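## Task

In a rack that stands loose on the table, push the free end of the red network patch cord into the port beneath the blue label until it clicks in, latch clip on top. The cord must be at rest shortly after you stop, the rack must not end up tilted, the plug must stay seated without the robot holding it, and nothing the robot last touches may settle more than about a fingernail's width once released.

## Robot and tools

Robot: two Franka FR3 arms, left_arm and right_arm, each with a seven-joint chain and a Robotiq 2F-140 two-finger gripper. In the scene frame the origin sits on the table surface midway between the arms, +z is up, +x reaches out over the table, and left_arm is on the +y side. The names left and right do not match image sides. Arm bases: left_arm at (-0.006, +0.397, 0) m, quat_wxyz (+1.000, 0, 0, +0.002); right_arm at (+0.053, -0.289, 0) m, quat_wxyz (+1.000, 0, 0, 0).

Gripper frame: fingers extend along its +z and close along its y. end_effector_position is the point between the pads when shut; closed fingertips stick out about 33 mm past it, fully open ones about 9 mm. Closing pushes the tips roughly 24 mm further from the arm, so keep clearance over surfaces. Reported hand positions can be off, more so far from the base.

Tool execute_actions, argument actions: a list holding zero or one item. Empty list: just read the state. A wait: {"steps": N}, N up to 300 control steps of 1/30 s, counted from the previous result; nothing new is commanded. A motion: {"rows": [...], "steps": N} with 1 to 15 rows and N up to 15 (default 15); row k is applied on step k, and the final row repeats to fill the remaining steps. Optional pictures (boolean) toggles camera images.

Each row is one flat list of 20 numbers covering both arms even if only one moves: left_arm first (7 joint targets, then gripper position, force_limit, speed), then right_arm in the same layout. Joint numbers are absolute target angles in radians, in the same order as the Joint positions line: waist -2.744 to 2.744, shoulder -1.784 to 1.784, upper arm roll -2.901 to 2.901, elbow -3.042 to -0.152, forearm roll -2.807 to 2.807, wrist pitch 0.544 to 4.517, wrist roll -3.016 to 3.016. Real ends may sit 0.018 rad either way. A target more than 0.018 rad beyond a stated end and also beyond the current angle makes the call refused, and nothing is sent. Targets past the real end get clipped there, and a result may then say "joint sent to its limit" (possibly about an earlier action still running); its absence is no proof of room.

Motion is rate-limited: each step the target is held within a lead of the measured angle (0.248 rad for waist, shoulder, upper arm roll, elbow; 0.677 forearm roll; 0.715 wrist pitch; 1.54 wrist roll), and if the targets would shift the gripper over 70 mm from where it is, all are scaled back. Arms keep heading for the last row sent while you think or wait, until everything nearly stops or a step is HELD.

Gripper triple, each in [-1, 1], absolute commands: position +1 is fully open (140 mm), about -0.8 makes the pads touch, -1 closes until blocked. force_limit about 14 N at -1, 60 N at 0, 107 N at +1. speed about 30 mm/s at -1, 140 at 0, 250 at +1. To keep a gripper unchanged, resend its previous three numbers; a 0 is a real command. To grasp, send -1 and confirm object_status 2. object_status: 0 moving, 1 blocked while opening, 2 blocked while closing, 3 reached target or pads met (thin items may still be held). To squeeze harder while at 2, raise force_limit and change position slightly, e.g. -1 to -0.98. position_measured is in counts: 3 fully open, 230 pads meeting, not linear in mm.

Result lines: a state line with each arm's end_effector_position (m) and end_effector_quat_wxyz; Joint positions and Joint velocities per arm (rad, rad/s); gripper data; "joint command not followed" when a clearance check altered or blocked joint targets; HELD marking steps where your row was partly or wholly not sent; MOTOR HOT warnings and OVER-TEMPERATURE FAULT stops.

Faults: reaching a joint load limit (waist, shoulder 35; upper arm roll 32; elbow 30; forearm roll, wrist pitch, wrist roll 12 N m) or an external force of 40 N on the arm, tool or held part (weight included) freezes that arm for 10 s and drops the rest of the call. Holding loads heats motors; overheating brakes the arm. Never let the arms collide or press on each other.

zoom_image: camera (cam_head_left, cam_head_right, cam_high, cam_low 896x504; cam_left_wrist, cam_right_wrist 504x504) and region [x0, y0, x1, y1] in pixels, top-left origin, at most 504 by 504; gives a sharper crop of the latest image. read_manual returns licence texts only. finished_scene with scene (the current scene's number) ends and grades the scene irreversibly and reveals the next task; answering without a tool call ends everything.

The simulation runs on while you compose replies. Avoid dropping the cord, shoving or tipping the rack, knocking anything off the table, and hard impacts; release the plug and back away so it stays latched and still on its own.

Each tool is called after "Emit:" by a JSON object that holds its "method" and its "body", one argument or row to a line.

## Session

Emit:
{"method": "execute_actions", "body": {
  "actions": []
}}

Scene clock: 0.00 s of 6600.00 s.
left_arm: end_effector_position=(+0.0441, +0.8564, +0.2238) position_measured=3 object_status=3 end_effector_quat_wxyz=(+0.153, +0.905, +0.018, -0.397) | right_arm: end_effector_position=(+0.5098, -0.5479, +0.3148) position_measured=3 object_status=3 end_effector_quat_wxyz=(+0.659, +0.708, -0.018, +0.252)
Joint positions: left_arm=[ 1.131  0.32  -0.047 -1.783  0.541  1.383 -0.629] | right_arm=[-0.231 -0.201  0.308 -2.729 -1.76   1.775 -0.187]
Joint velocities: left_arm=[ 0.001 -0.    -0.001 -0.001 -0.    -0.    -0.001] | right_arm=[-0.     0.001 -0.     0.     0.     0.    -0.   ]

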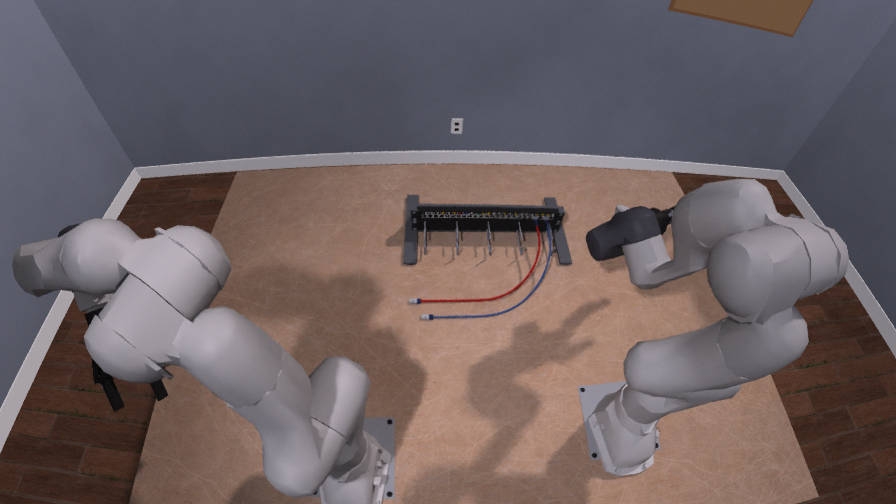

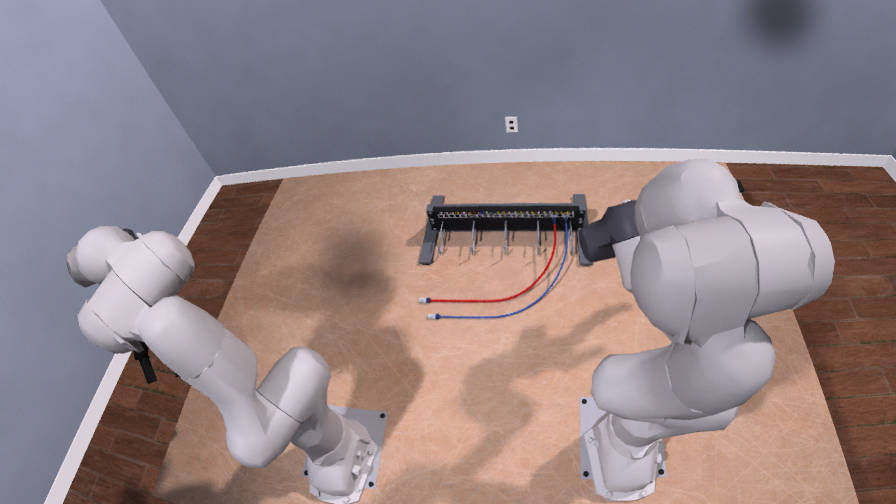

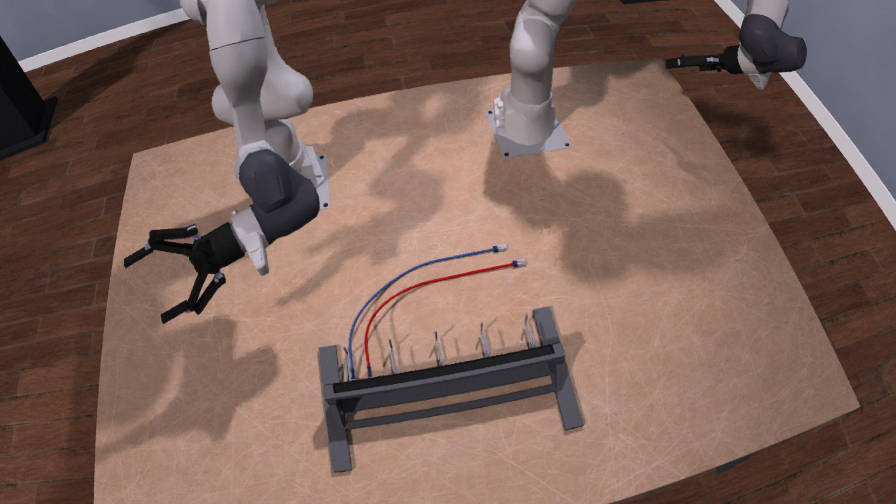

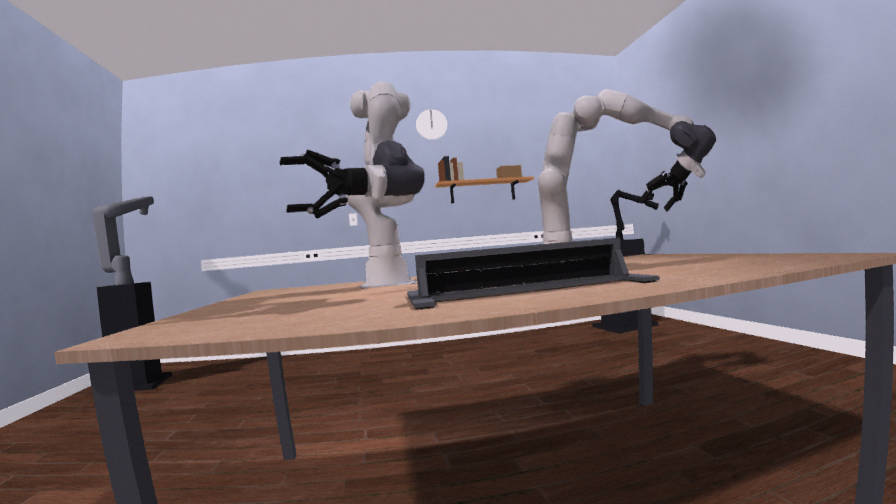

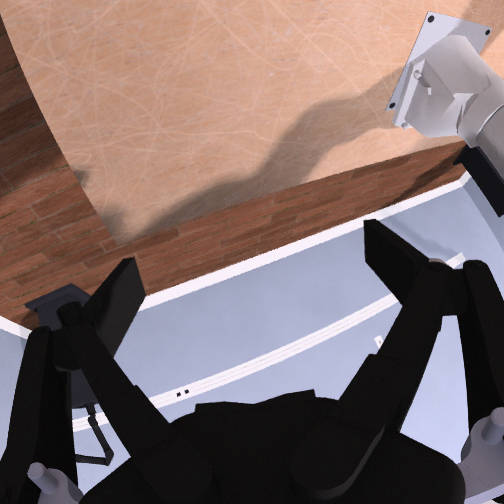

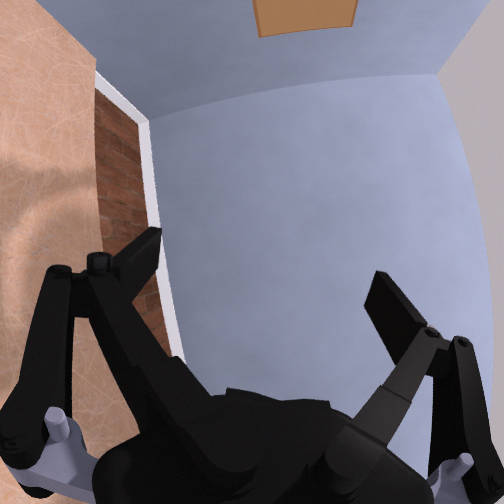

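Emit:
{"method": "zoom_image", "body": {
  "camera": "cam_head_left",
  "region": [390, 180, 590, 330]
}}

Emit:
{"method": "zoom_image", "body": {
  "camera": "cam_high",
  "region": [300, 230, 600, 480]
}}

Region (390, 180, 590, 330) of cam_head_left's 896x504 image, scaled by 2.520, with more detail than that image has; it fills the top 378 rows of this view, and the rest is white.

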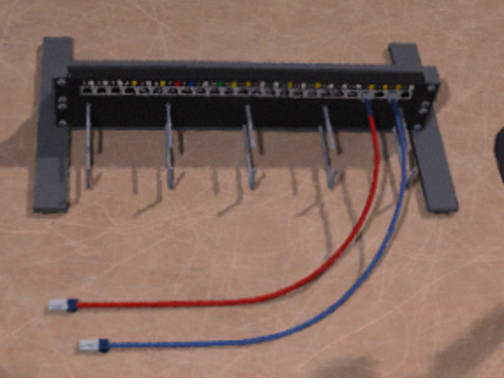

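Region (300, 230, 600, 480) of cam_high's 896x504 image, scaled by 1.680, with more detail than that image has.

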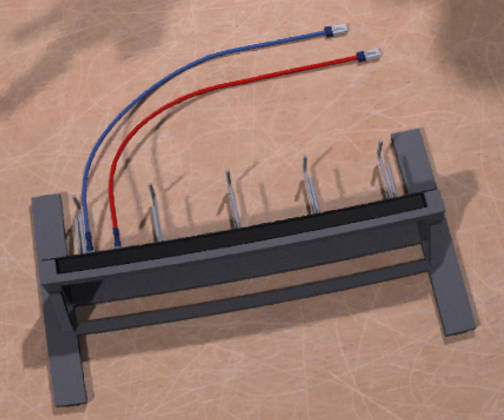

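Emit:
{"method": "zoom_image", "body": {
  "camera": "cam_head_left",
  "region": [410, 200, 500, 240]
}}

Emit:
{"method": "zoom_image", "body": {
  "camera": "cam_head_left",
  "region": [400, 290, 450, 325]
}}

Region (410, 200, 500, 240) of cam_head_left's 896x504 image, scaled by 5.600, with more detail than that image has.

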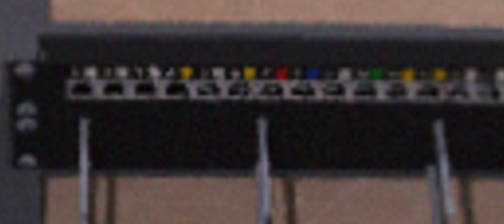

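Region (400, 290, 450, 325) of cam_head_left's 896x504 image, scaled by 10.080, with more detail than that image has; it fills the top 353 rows of this view, and the rest is white.

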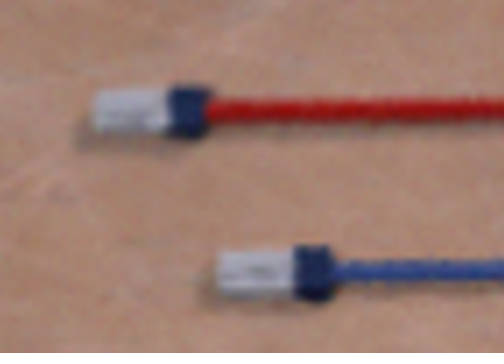

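Emit:
{"method": "execute_actions", "body": {
  "actions": [
    {"rows": [[1.131,0.32,-0.047,-1.783,0.541,1.383,-0.629,1,0,0, 0.1,-0.2,0.1,-1.9,-1.5,1.8,-1.0,1,0,0]], "steps": 15}
  ],
  "pictures": false
}}

Scene clock: 71.57 s of 6600.00 s.
left_arm: end_effector_position=(+0.0441, +0.8564, +0.2238) position_measured=3 object_status=3 end_effector_quat_wxyz=(+0.153, +0.905, +0.018, -0.397) | right_arm: end_effector_position=(+0.6563, -0.4595, +0.5810) position_measured=3 object_status=3 end_effector_quat_wxyz=(+0.593, +0.732, -0.076, +0.327)
Joint positions: left_arm=[ 1.131  0.32  -0.047 -1.783  0.541  1.383 -0.629] | right_arm=[ 0.086 -0.195  0.113 -2.048 -1.527  1.795 -0.691]
Joint velocities: left_arm=[ 0.    -0.    -0.     0.001  0.    -0.001  0.   ] | right_arm=[ 0.1   -0.036 -0.067  1.248  0.115  0.023 -0.694]
Steps of this call (steps 1 to 90: nothing new was sent; then 68.07 s passed at rest; steps 91 to 105: all 15 steps of this action). Readings (joint positions | what the end effector reports):
91: left_arm=[1.131 0.320 -0.047 -1.783 0.541 1.383 -0.629] | right_arm=[-0.162 -0.190 0.242 -2.690 -1.701 1.779 -0.263] | left_arm position_measured=3 object_status=3 | right_arm position_measured=3 object_status=3
92: left_arm=[1.131 0.320 -0.047 -1.783 0.541 1.383 -0.629] | right_arm=[-0.115 -0.186 0.208 -2.635 -1.669 1.781 -0.313] | left_arm position_measured=3 object_status=3 | right_arm position_measured=3 object_status=3
94: left_arm=[1.131 0.320 -0.047 -1.783 0.541 1.383 -0.629] | right_arm=[-0.043 -0.189 0.173 -2.543 -1.627 1.784 -0.392] | left_arm position_measured=3 object_status=3 | right_arm position_measured=3 object_status=3
98: left_arm=[1.131 0.320 -0.047 -1.783 0.541 1.383 -0.629] | right_arm=[0.040 -0.192 0.137 -2.358 -1.571 1.790 -0.525] | left_arm position_measured=3 object_status=3 | right_arm position_measured=3 object_status=3
105: the state above

Emit:
{"method": "execute_actions", "body": {
  "actions": [
    {"rows": [[1.131,0.32,-0.047,-1.783,0.541,1.383,-0.629,1,0,0, 0.8356,0.1122,0,-1.8474,0,1.9596,-2.306,1,0,0]], "steps": 15}
  ],
  "pictures": false
}}

Emit:
{"method": "execute_actions", "body": {
  "actions": [
    {"steps": 45}
  ]
}}

Scene clock: 74.20 s of 6600.00 s.
left_arm: end_effector_position=(+0.0441, +0.8564, +0.2238) position_measured=3 object_status=3 end_effector_quat_wxyz=(+0.153, +0.905, +0.018, -0.397) | right_arm: end_effector_position=(+0.6947, -0.3032, +0.4327) position_measured=3 object_status=3 end_effector_quat_wxyz=(+0.450, +0.860, +0.196, +0.137)
Joint positions: left_arm=[ 1.131  0.32  -0.047 -1.783  0.541  1.383 -0.629] | right_arm=[ 0.322 -0.017  0.038 -1.872 -1.024  1.859 -1.346]
Joint velocities: left_arm=[ 0.     0.001 -0.    -0.001  0.    -0.    -0.   ] | right_arm=[ 0.465  0.294 -0.034  0.008  0.958  0.11  -0.632]
Steps of this call (steps 1 to 45: the robot went on to your last target; steps 46 to 64: nothing new was sent; steps 65 to 79: all 15 steps of this action). Readings (joint positions | what the end effector reports):
65: left_arm=[1.131 0.320 -0.047 -1.783 0.541 1.383 -0.629] | right_arm=[0.110 -0.196 0.093 -1.895 -1.474 1.801 -1.020] | left_arm position_measured=3 object_status=3 | right_arm position_measured=3 object_status=3
66: left_arm=[1.131 0.320 -0.047 -1.783 0.541 1.383 -0.629] | right_arm=[0.124 -0.186 0.086 -1.890 -1.443 1.805 -1.046] | left_arm position_measured=3 object_status=3 | right_arm position_measured=3 object_status=3
68: left_arm=[1.131 0.320 -0.047 -1.783 0.541 1.383 -0.629] | right_arm=[0.153 -0.159 0.075 -1.884 -1.381 1.815 -1.095] | left_arm position_measured=3 object_status=3 | right_arm position_measured=3 object_status=3
72: left_arm=[1.131 0.320 -0.047 -1.783 0.541 1.383 -0.629] | right_arm=[0.211 -0.102 0.059 -1.878 -1.258 1.832 -1.188] | left_arm position_measured=3 object_status=3 | right_arm position_measured=3 object_status=3
79: the state above

Scene clock: 75.70 s of 6600.00 s.
left_arm: end_effector_position=(+0.0441, +0.8564, +0.2238) position_measured=3 object_status=3 end_effector_quat_wxyz=(+0.153, +0.905, +0.018, -0.397) | right_arm: end_effector_position=(+0.4483, +0.1496, +0.2497) position_measured=3 object_status=3 end_effector_quat_wxyz=(+0.001, +0.724, +0.690, -0.002)
Joint positions: left_arm=[ 1.131  0.32  -0.047 -1.783  0.541  1.383 -0.629] | right_arm=[ 0.836  0.111  0.002 -1.85  -0.003  1.957 -2.256]
Joint velocities: left_arm=[-0.     0.     0.    -0.001  0.001  0.001 -0.001] | right_arm=[ 0.002  0.    -0.     0.     0.003  0.003 -0.152]
Steps of this call (steps 1 to 45: the robot went on to your last target). Readings (joint positions | what the end effector reports):
1: left_arm=[1.131 0.320 -0.047 -1.783 0.541 1.383 -0.629] | right_arm=[0.339 -0.007 0.035 -1.871 -0.989 1.862 -1.367] | left_arm position_measured=3 object_status=3 | right_arm position_measured=3 object_status=3
2: left_arm=[1.131 0.320 -0.047 -1.783 0.541 1.383 -0.629] | right_arm=[0.356 0.002 0.033 -1.871 -0.953 1.866 -1.388] | left_arm position_measured=3 object_status=3 | right_arm position_measured=3 object_status=3
4: left_arm=[1.131 0.320 -0.047 -1.783 0.541 1.383 -0.629] | right_arm=[0.391 0.018 0.029 -1.870 -0.881 1.872 -1.430] | left_arm position_measured=3 object_status=3 | right_arm position_measured=3 object_status=3
8: left_arm=[1.131 0.320 -0.047 -1.783 0.541 1.383 -0.629] | right_arm=[0.461 0.044 0.024 -1.867 -0.736 1.884 -1.508] | left_arm position_measured=3 object_status=3 | right_arm position_measured=3 object_status=3
45: the state above

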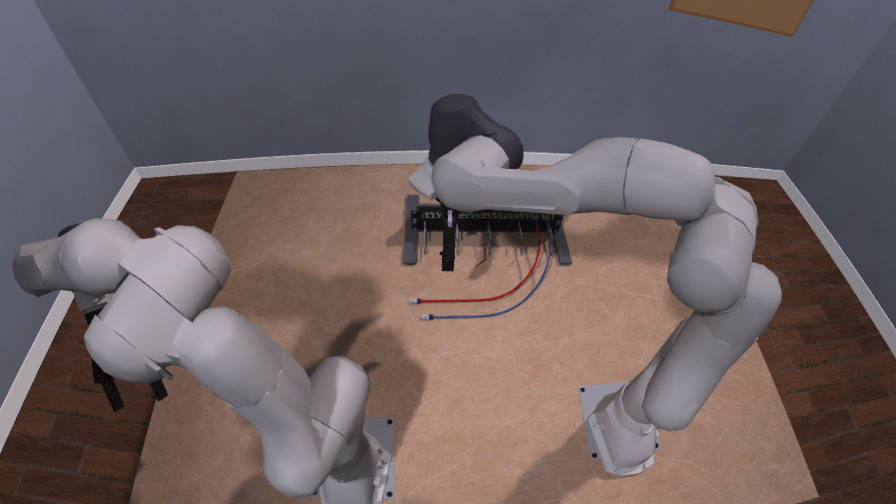

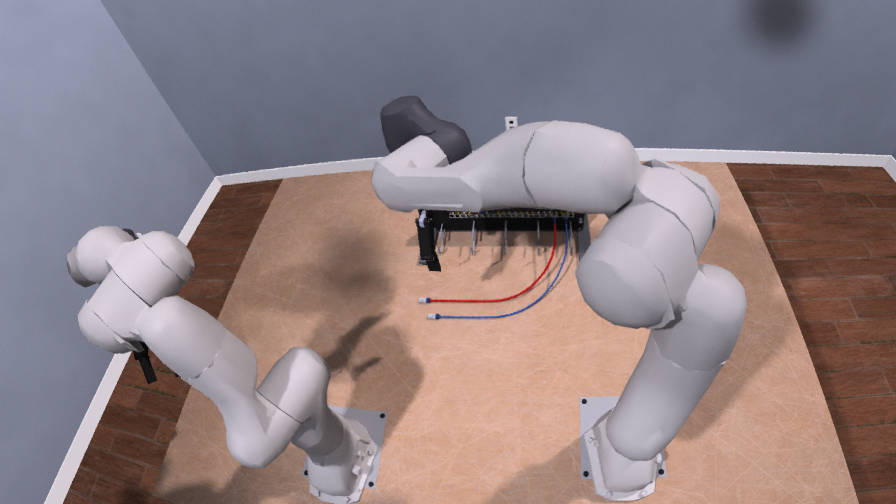

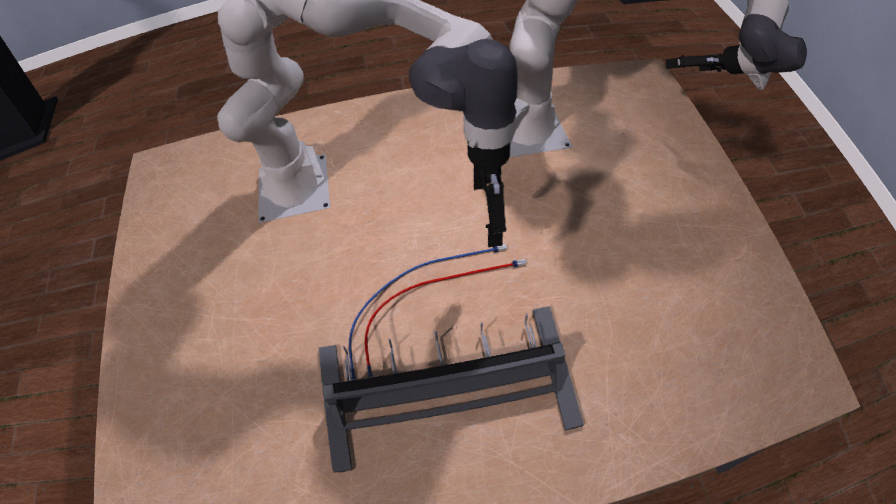

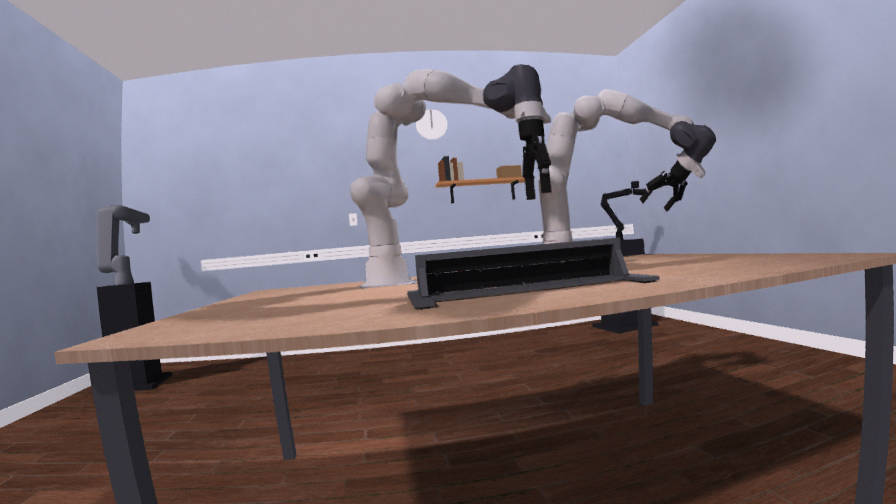

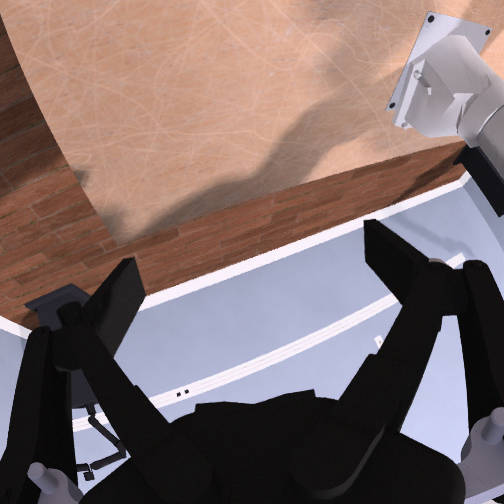

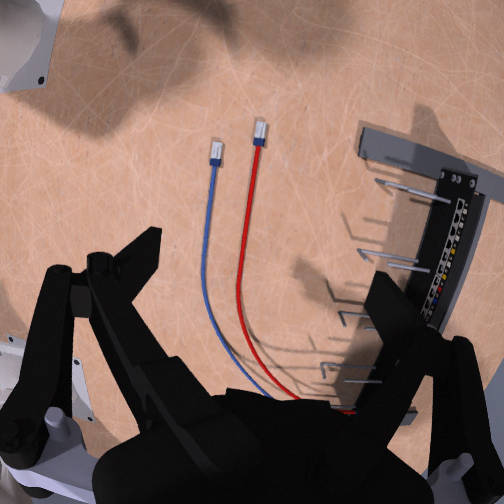

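Emit:
{"method": "zoom_image", "body": {
  "camera": "cam_right_wrist",
  "region": [200, 105, 290, 185]
}}

Emit:
{"method": "zoom_image", "body": {
  "camera": "cam_right_wrist",
  "region": [350, 120, 504, 340]
}}

Region (200, 105, 290, 185) of cam_right_wrist's 504x504 image, scaled by 5.600, with more detail than that image has.

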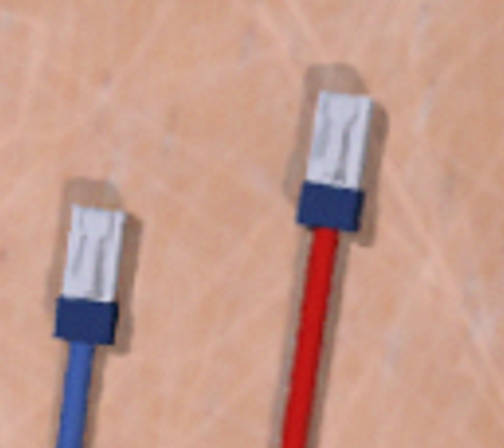

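Region (350, 120, 504, 340) of cam_right_wrist's 504x504 image, scaled by 2.291, with more detail than that image has; it fills the left 353 columns of this view, and the rest is white.

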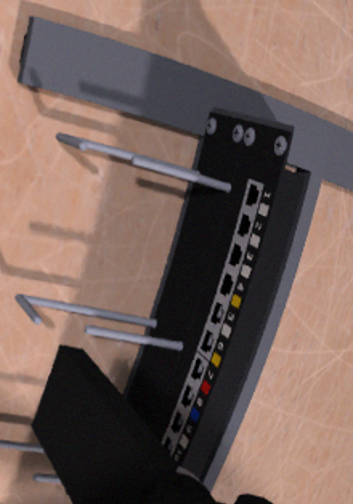

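Emit:
{"method": "execute_actions", "body": {
  "actions": [
    {"rows": [[1.131,0.32,-0.047,-1.783,0.541,1.383,-0.629,1,0,0, 0.9402,0.3070,0,-1.9827,0,2.2897,-2.2014,-0.35,0,0]], "steps": 15}
  ],
  "pictures": false
}}

Emit:
{"method": "execute_actions", "body": {
  "actions": [
    {"steps": 30}
  ]
}}

Scene clock: 90.67 s of 6600.00 s.
left_arm: end_effector_position=(+0.0441, +0.8564, +0.2238) position_measured=3 object_status=3 end_effector_quat_wxyz=(+0.153, +0.905, +0.018, -0.397) | right_arm: end_effector_position=(+0.4001, +0.1890, +0.0911) position_measured=108 object_status=0 end_effector_quat_wxyz=(+0.004, +0.695, +0.719, -0.023)
Joint positions: left_arm=[ 1.131  0.32  -0.047 -1.783  0.541  1.383 -0.629] | right_arm=[ 0.941  0.315  0.002 -1.986 -0.002  2.255 -2.232]
Joint velocities: left_arm=[-0.    -0.001  0.    -0.    -0.001  0.     0.001] | right_arm=[ 0.    -0.074 -0.001  0.018  0.     0.197  0.086]
Steps of this call (steps 1 to 30: the robot went on to your last target; steps 31 to 90: nothing new was sent; then 11.47 s passed at rest; steps 91 to 105: all 15 steps of this action). Readings (joint positions | what the end effector reports):
91: left_arm=[1.131 0.320 -0.047 -1.783 0.541 1.383 -0.629] | right_arm=[0.844 0.116 -0.002 -1.856 -0.002 1.982 -2.298] | left_arm position_measured=3 object_status=3 | right_arm position_measured=3 object_status=0
92: left_arm=[1.131 0.320 -0.047 -1.783 0.541 1.383 -0.629] | right_arm=[0.854 0.131 -0.004 -1.867 -0.002 2.007 -2.294] | left_arm position_measured=3 object_status=3 | right_arm position_measured=9 object_status=0
94: left_arm=[1.131 0.320 -0.047 -1.783 0.541 1.383 -0.629] | right_arm=[0.877 0.174 -0.004 -1.895 -0.002 2.056 -2.286] | left_arm position_measured=3 object_status=3 | right_arm position_measured=25 object_status=0
98: left_arm=[1.131 0.320 -0.047 -1.783 0.541 1.383 -0.629] | right_arm=[0.923 0.276 -0.001 -1.959 -0.002 2.168 -2.261] | left_arm position_measured=3 object_status=3 | right_arm position_measured=55 object_status=0
105: the state above

Scene clock: 91.67 s of 6600.00 s.
left_arm: end_effector_position=(+0.0441, +0.8564, +0.2238) position_measured=3 object_status=3 end_effector_quat_wxyz=(+0.153, +0.905, +0.018, -0.397) | right_arm: end_effector_position=(+0.4079, +0.1996, +0.0986) position_measured=173 object_status=3 end_effector_quat_wxyz=(+0.001, +0.704, +0.710, -0.002)
Joint positions: left_arm=[ 1.131  0.32  -0.047 -1.783  0.541  1.383 -0.629] | right_arm=[ 0.941  0.308  0.002 -1.984 -0.002  2.287 -2.207]
Joint velocities: left_arm=[ 0.001  0.    -0.     0.001  0.002  0.     0.001] | right_arm=[-0.001  0.     0.     0.001 -0.     0.     0.003]
Steps of this call (steps 1 to 30: the robot went on to your last target). Readings (joint positions | what the end effector reports):
1: left_arm=[1.131 0.320 -0.047 -1.783 0.541 1.383 -0.629] | right_arm=[0.941 0.312 0.002 -1.986 -0.002 2.261 -2.229] | left_arm position_measured=3 object_status=3 | right_arm position_measured=116 object_status=0
2: left_arm=[1.131 0.320 -0.047 -1.783 0.541 1.383 -0.629] | right_arm=[0.941 0.310 0.002 -1.985 -0.002 2.266 -2.226] | left_arm position_measured=3 object_status=3 | right_arm position_measured=123 object_status=0
4: left_arm=[1.131 0.320 -0.047 -1.783 0.541 1.383 -0.629] | right_arm=[0.941 0.308 0.002 -1.984 -0.002 2.273 -2.222] | left_arm position_measured=3 object_status=3 | right_arm position_measured=138 object_status=0
8: left_arm=[1.131 0.320 -0.047 -1.783 0.541 1.383 -0.629] | right_arm=[0.941 0.308 0.002 -1.984 -0.002 2.281 -2.216] | left_arm position_measured=3 object_status=3 | right_arm position_measured=169 object_status=0
30: the state above
All arms were judged still, so your last target was given up. Only a new action makes them travel on or press farther. Fingers that are still opening or closing keep moving.

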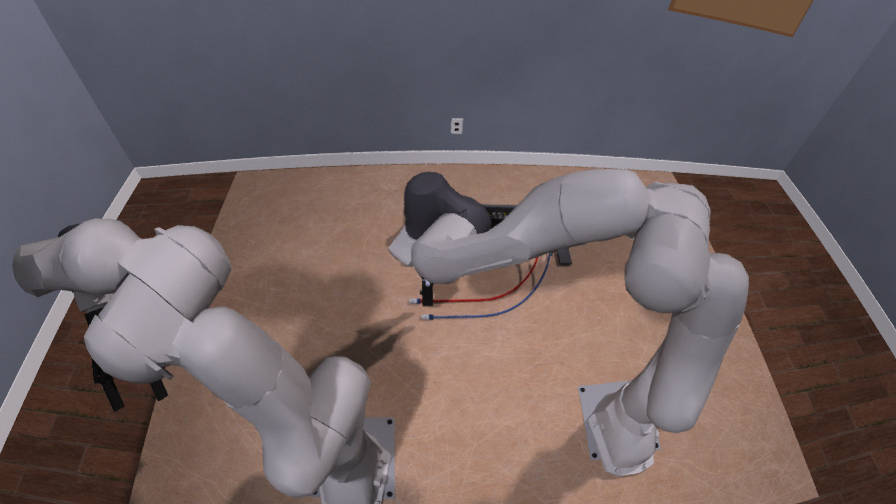

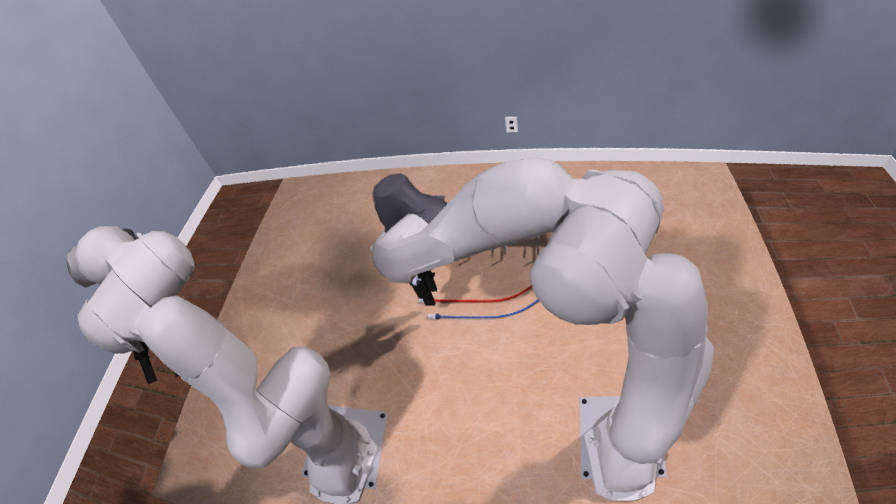

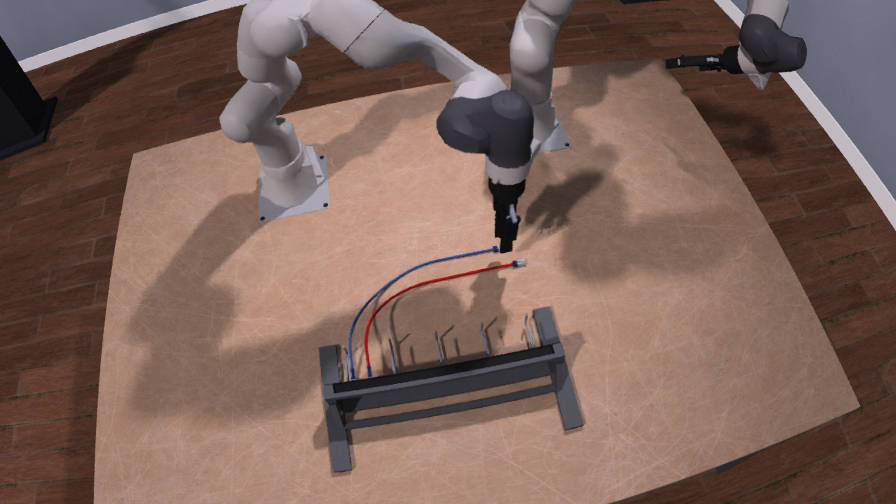

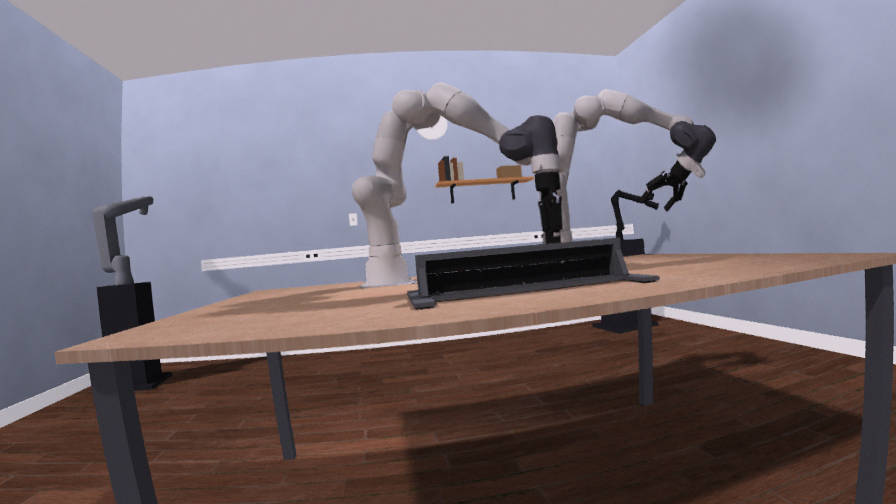

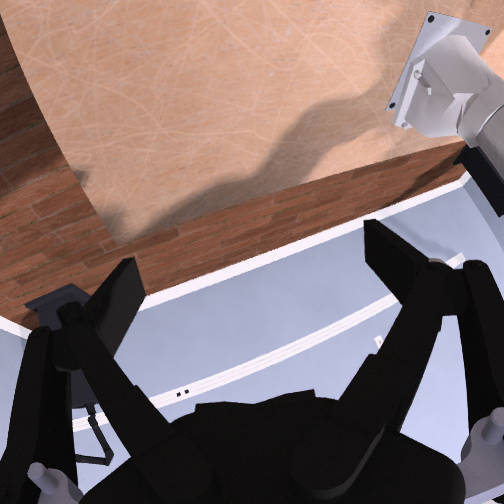

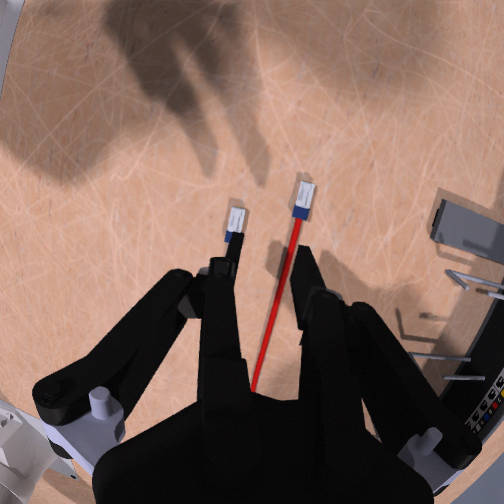

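Emit:
{"method": "execute_actions", "body": {
  "actions": [
    {"rows": [[1.131,0.32,-0.047,-1.783,0.541,1.383,-0.629,1,0,0, 0.936,0.34,0,-1.966,0,2.32,-2.21,-0.35,0,0],[1.131,0.32,-0.047,-1.783,0.541,1.383,-0.629,1,0,0, 0.933,0.37,0,-1.953,0,2.335,-2.21,-0.35,0,0],[1.131,0.32,-0.047,-1.783,0.541,1.383,-0.629,1,0,0, 0.93,0.40,0,-1.94,0,2.35,-2.2153,-0.35,0,0],[1.131,0.32,-0.047,-1.783,0.541,1.383,-0.629,1,0,0, 0.9263,0.4276,0,-1.9276,0,2.3551,-2.2153,-0.35,0,0]], "steps": 15}
  ],
  "pictures": false
}}

Emit:
{"method": "execute_actions", "body": {
  "actions": [
    {"steps": 15}
  ]
}}

Scene clock: 107.97 s of 6600.00 s.
left_arm: end_effector_position=(+0.0441, +0.8564, +0.2238) position_measured=3 object_status=3 end_effector_quat_wxyz=(+0.153, +0.905, +0.018, -0.397) | right_arm: end_effector_position=(+0.4246, +0.2069, +0.0516) position_measured=173 object_status=3 end_effector_quat_wxyz=(+0.001, +0.708, +0.706, -0.006)
Joint positions: left_arm=[ 1.131  0.32  -0.047 -1.783  0.541  1.383 -0.629] | right_arm=[ 0.927  0.43   0.001 -1.931 -0.002  2.348 -2.21 ]
Joint velocities: left_arm=[ 0.001 -0.    -0.     0.     0.     0.001 -0.001] | right_arm=[ 0.001 -0.015 -0.001  0.019  0.001  0.031 -0.006]
Steps of this call (steps 1 to 90: nothing new was sent; then 12.80 s passed at rest; steps 91 to 105: all 15 steps of this action). Readings (joint positions | what the end effector reports):
91: left_arm=[1.131 0.320 -0.047 -1.783 0.541 1.383 -0.629] | right_arm=[0.940 0.313 0.002 -1.979 -0.002 2.292 -2.206] | left_arm position_measured=3 object_status=3 | right_arm position_measured=173 object_status=3
92: left_arm=[1.131 0.320 -0.047 -1.783 0.541 1.383 -0.629] | right_arm=[0.939 0.324 0.002 -1.970 -0.002 2.300 -2.206] | left_arm position_measured=3 object_status=3 | right_arm position_measured=173 object_status=3
94: left_arm=[1.131 0.320 -0.047 -1.783 0.541 1.383 -0.629] | right_arm=[0.935 0.363 0.002 -1.946 -0.002 2.318 -2.207] | left_arm position_measured=3 object_status=3 | right_arm position_measured=173 object_status=3
98: left_arm=[1.131 0.320 -0.047 -1.783 0.541 1.383 -0.629] | right_arm=[0.928 0.423 0.001 -1.936 -0.002 2.336 -2.208] | left_arm position_measured=3 object_status=3 | right_arm position_measured=173 object_status=3
105: the state above

Scene clock: 108.47 s of 6600.00 s.
left_arm: end_effector_position=(+0.0441, +0.8564, +0.2238) position_measured=3 object_status=3 end_effector_quat_wxyz=(+0.153, +0.905, +0.018, -0.397) | right_arm: end_effector_position=(+0.4260, +0.2087, +0.0529) position_measured=173 object_status=3 end_effector_quat_wxyz=(+0.001, +0.708, +0.706, -0.003)
Joint positions: left_arm=[ 1.131  0.32  -0.047 -1.783  0.541  1.383 -0.629] | right_arm=[ 0.927  0.429  0.001 -1.93  -0.002  2.353 -2.211]
Joint velocities: left_arm=[ 0.001 -0.002 -0.001  0.    -0.    -0.     0.001] | right_arm=[-0.     0.    -0.001 -0.     0.001  0.001  0.   ]
Steps of this call (steps 1 to 15: the robot went on to your last target). Readings (joint positions | what the end effector reports):
1: left_arm=[1.131 0.320 -0.047 -1.783 0.541 1.383 -0.629] | right_arm=[0.927 0.429 0.001 -1.930 -0.002 2.349 -2.210] | left_arm position_measured=3 object_status=3 | right_arm position_measured=173 object_status=3
2: left_arm=[1.131 0.320 -0.047 -1.783 0.541 1.383 -0.629] | right_arm=[0.927 0.429 0.001 -1.930 -0.002 2.350 -2.210] | left_arm position_measured=3 object_status=3 | right_arm position_measured=173 object_status=3
4: left_arm=[1.131 0.320 -0.047 -1.783 0.541 1.383 -0.629] | right_arm=[0.927 0.429 0.001 -1.930 -0.002 2.351 -2.210] | left_arm position_measured=3 object_status=3 | right_arm position_measured=173 object_status=3
8: left_arm=[1.131 0.320 -0.047 -1.783 0.541 1.383 -0.629] | right_arm=[0.927 0.429 0.001 -1.930 -0.002 2.352 -2.210] | left_arm position_measured=3 object_status=3 | right_arm position_measured=173 object_status=3
15: the state above
All arms were judged still, so your last target was given up. Only a new action makes them travel on or press farther. Fingers that are still opening or closing keep moving.

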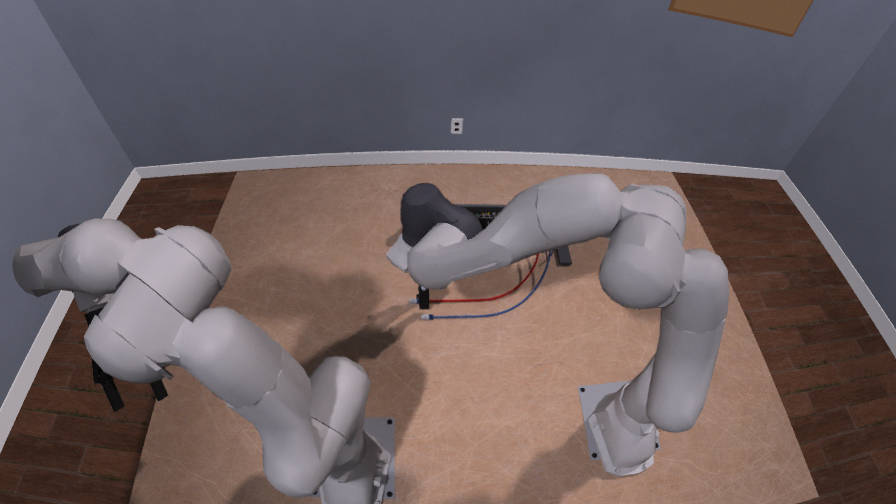

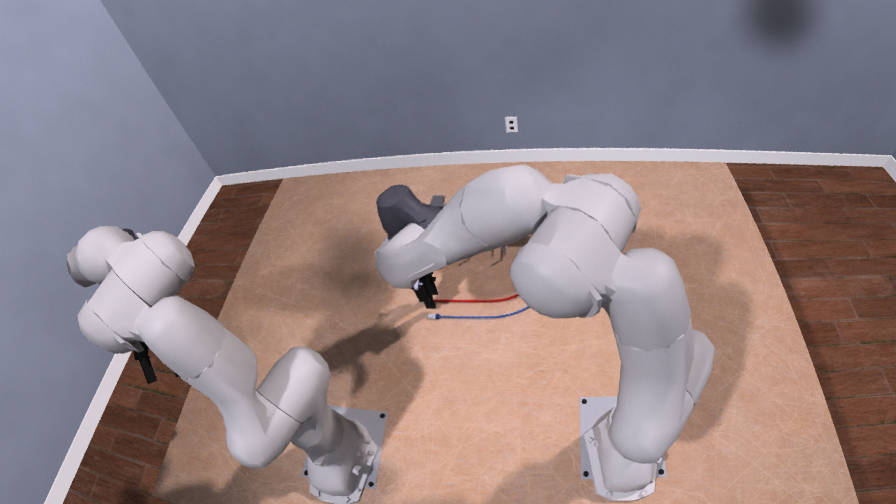

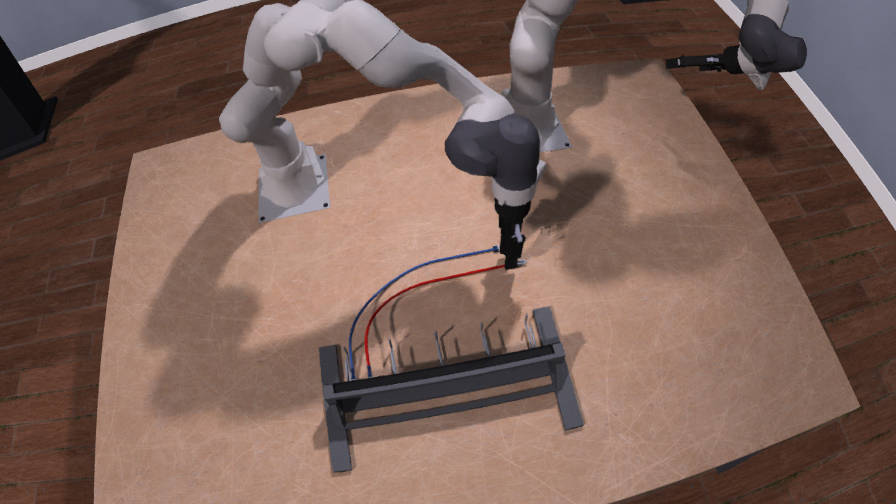

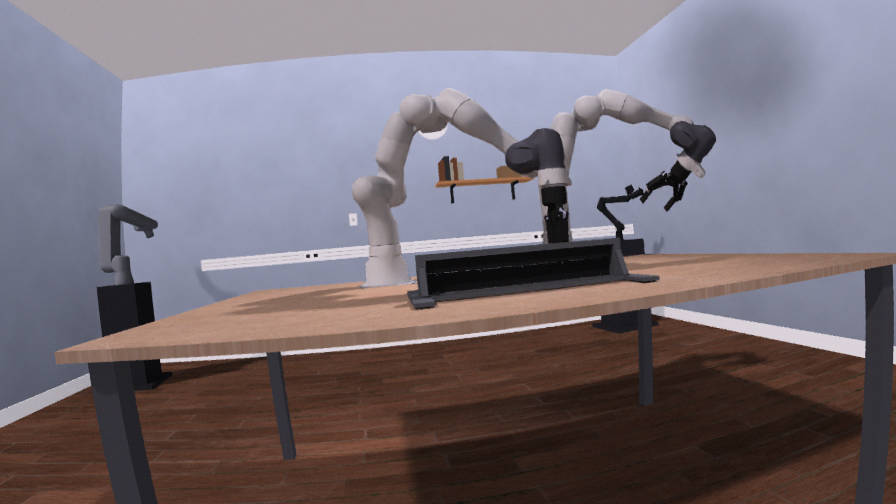

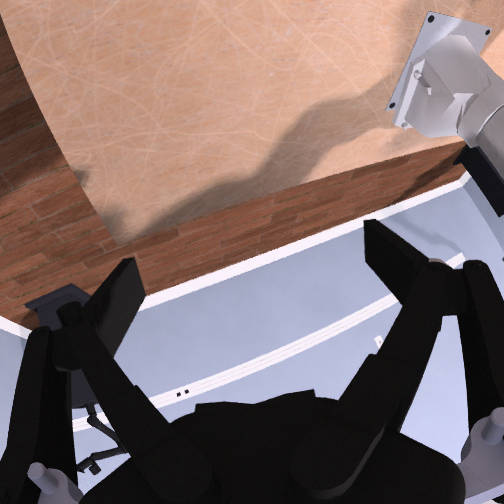

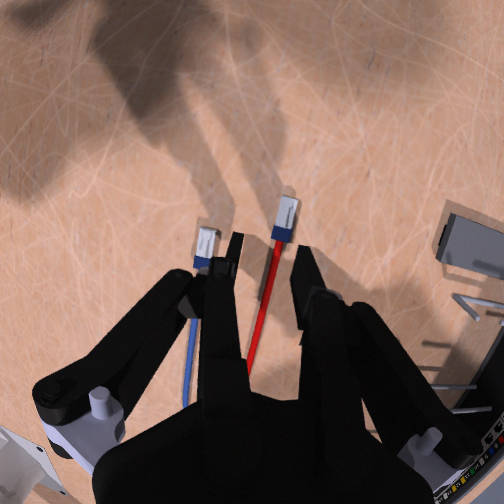

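Emit:
{"method": "zoom_image", "body": {
  "camera": "cam_right_wrist",
  "region": [210, 180, 340, 310]
}}

Emit:
{"method": "zoom_image", "body": {
  "camera": "cam_high",
  "region": [480, 220, 550, 290]
}}

Region (210, 180, 340, 310) of cam_right_wrist's 504x504 image, scaled by 3.877, with more detail than that image has.

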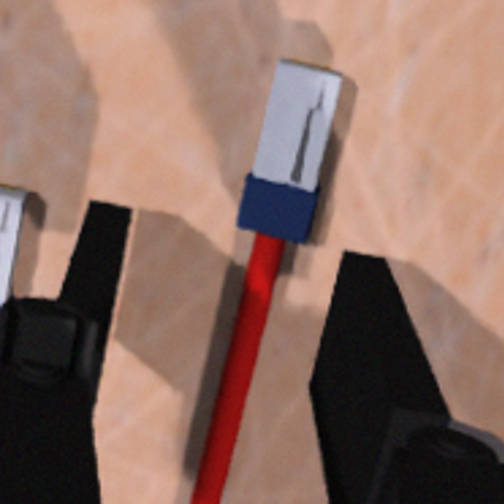

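Region (480, 220, 550, 290) of cam_high's 896x504 image, scaled by 7.200, with more detail than that image has.

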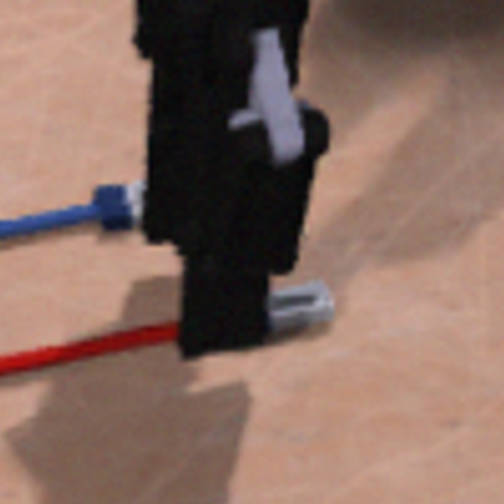

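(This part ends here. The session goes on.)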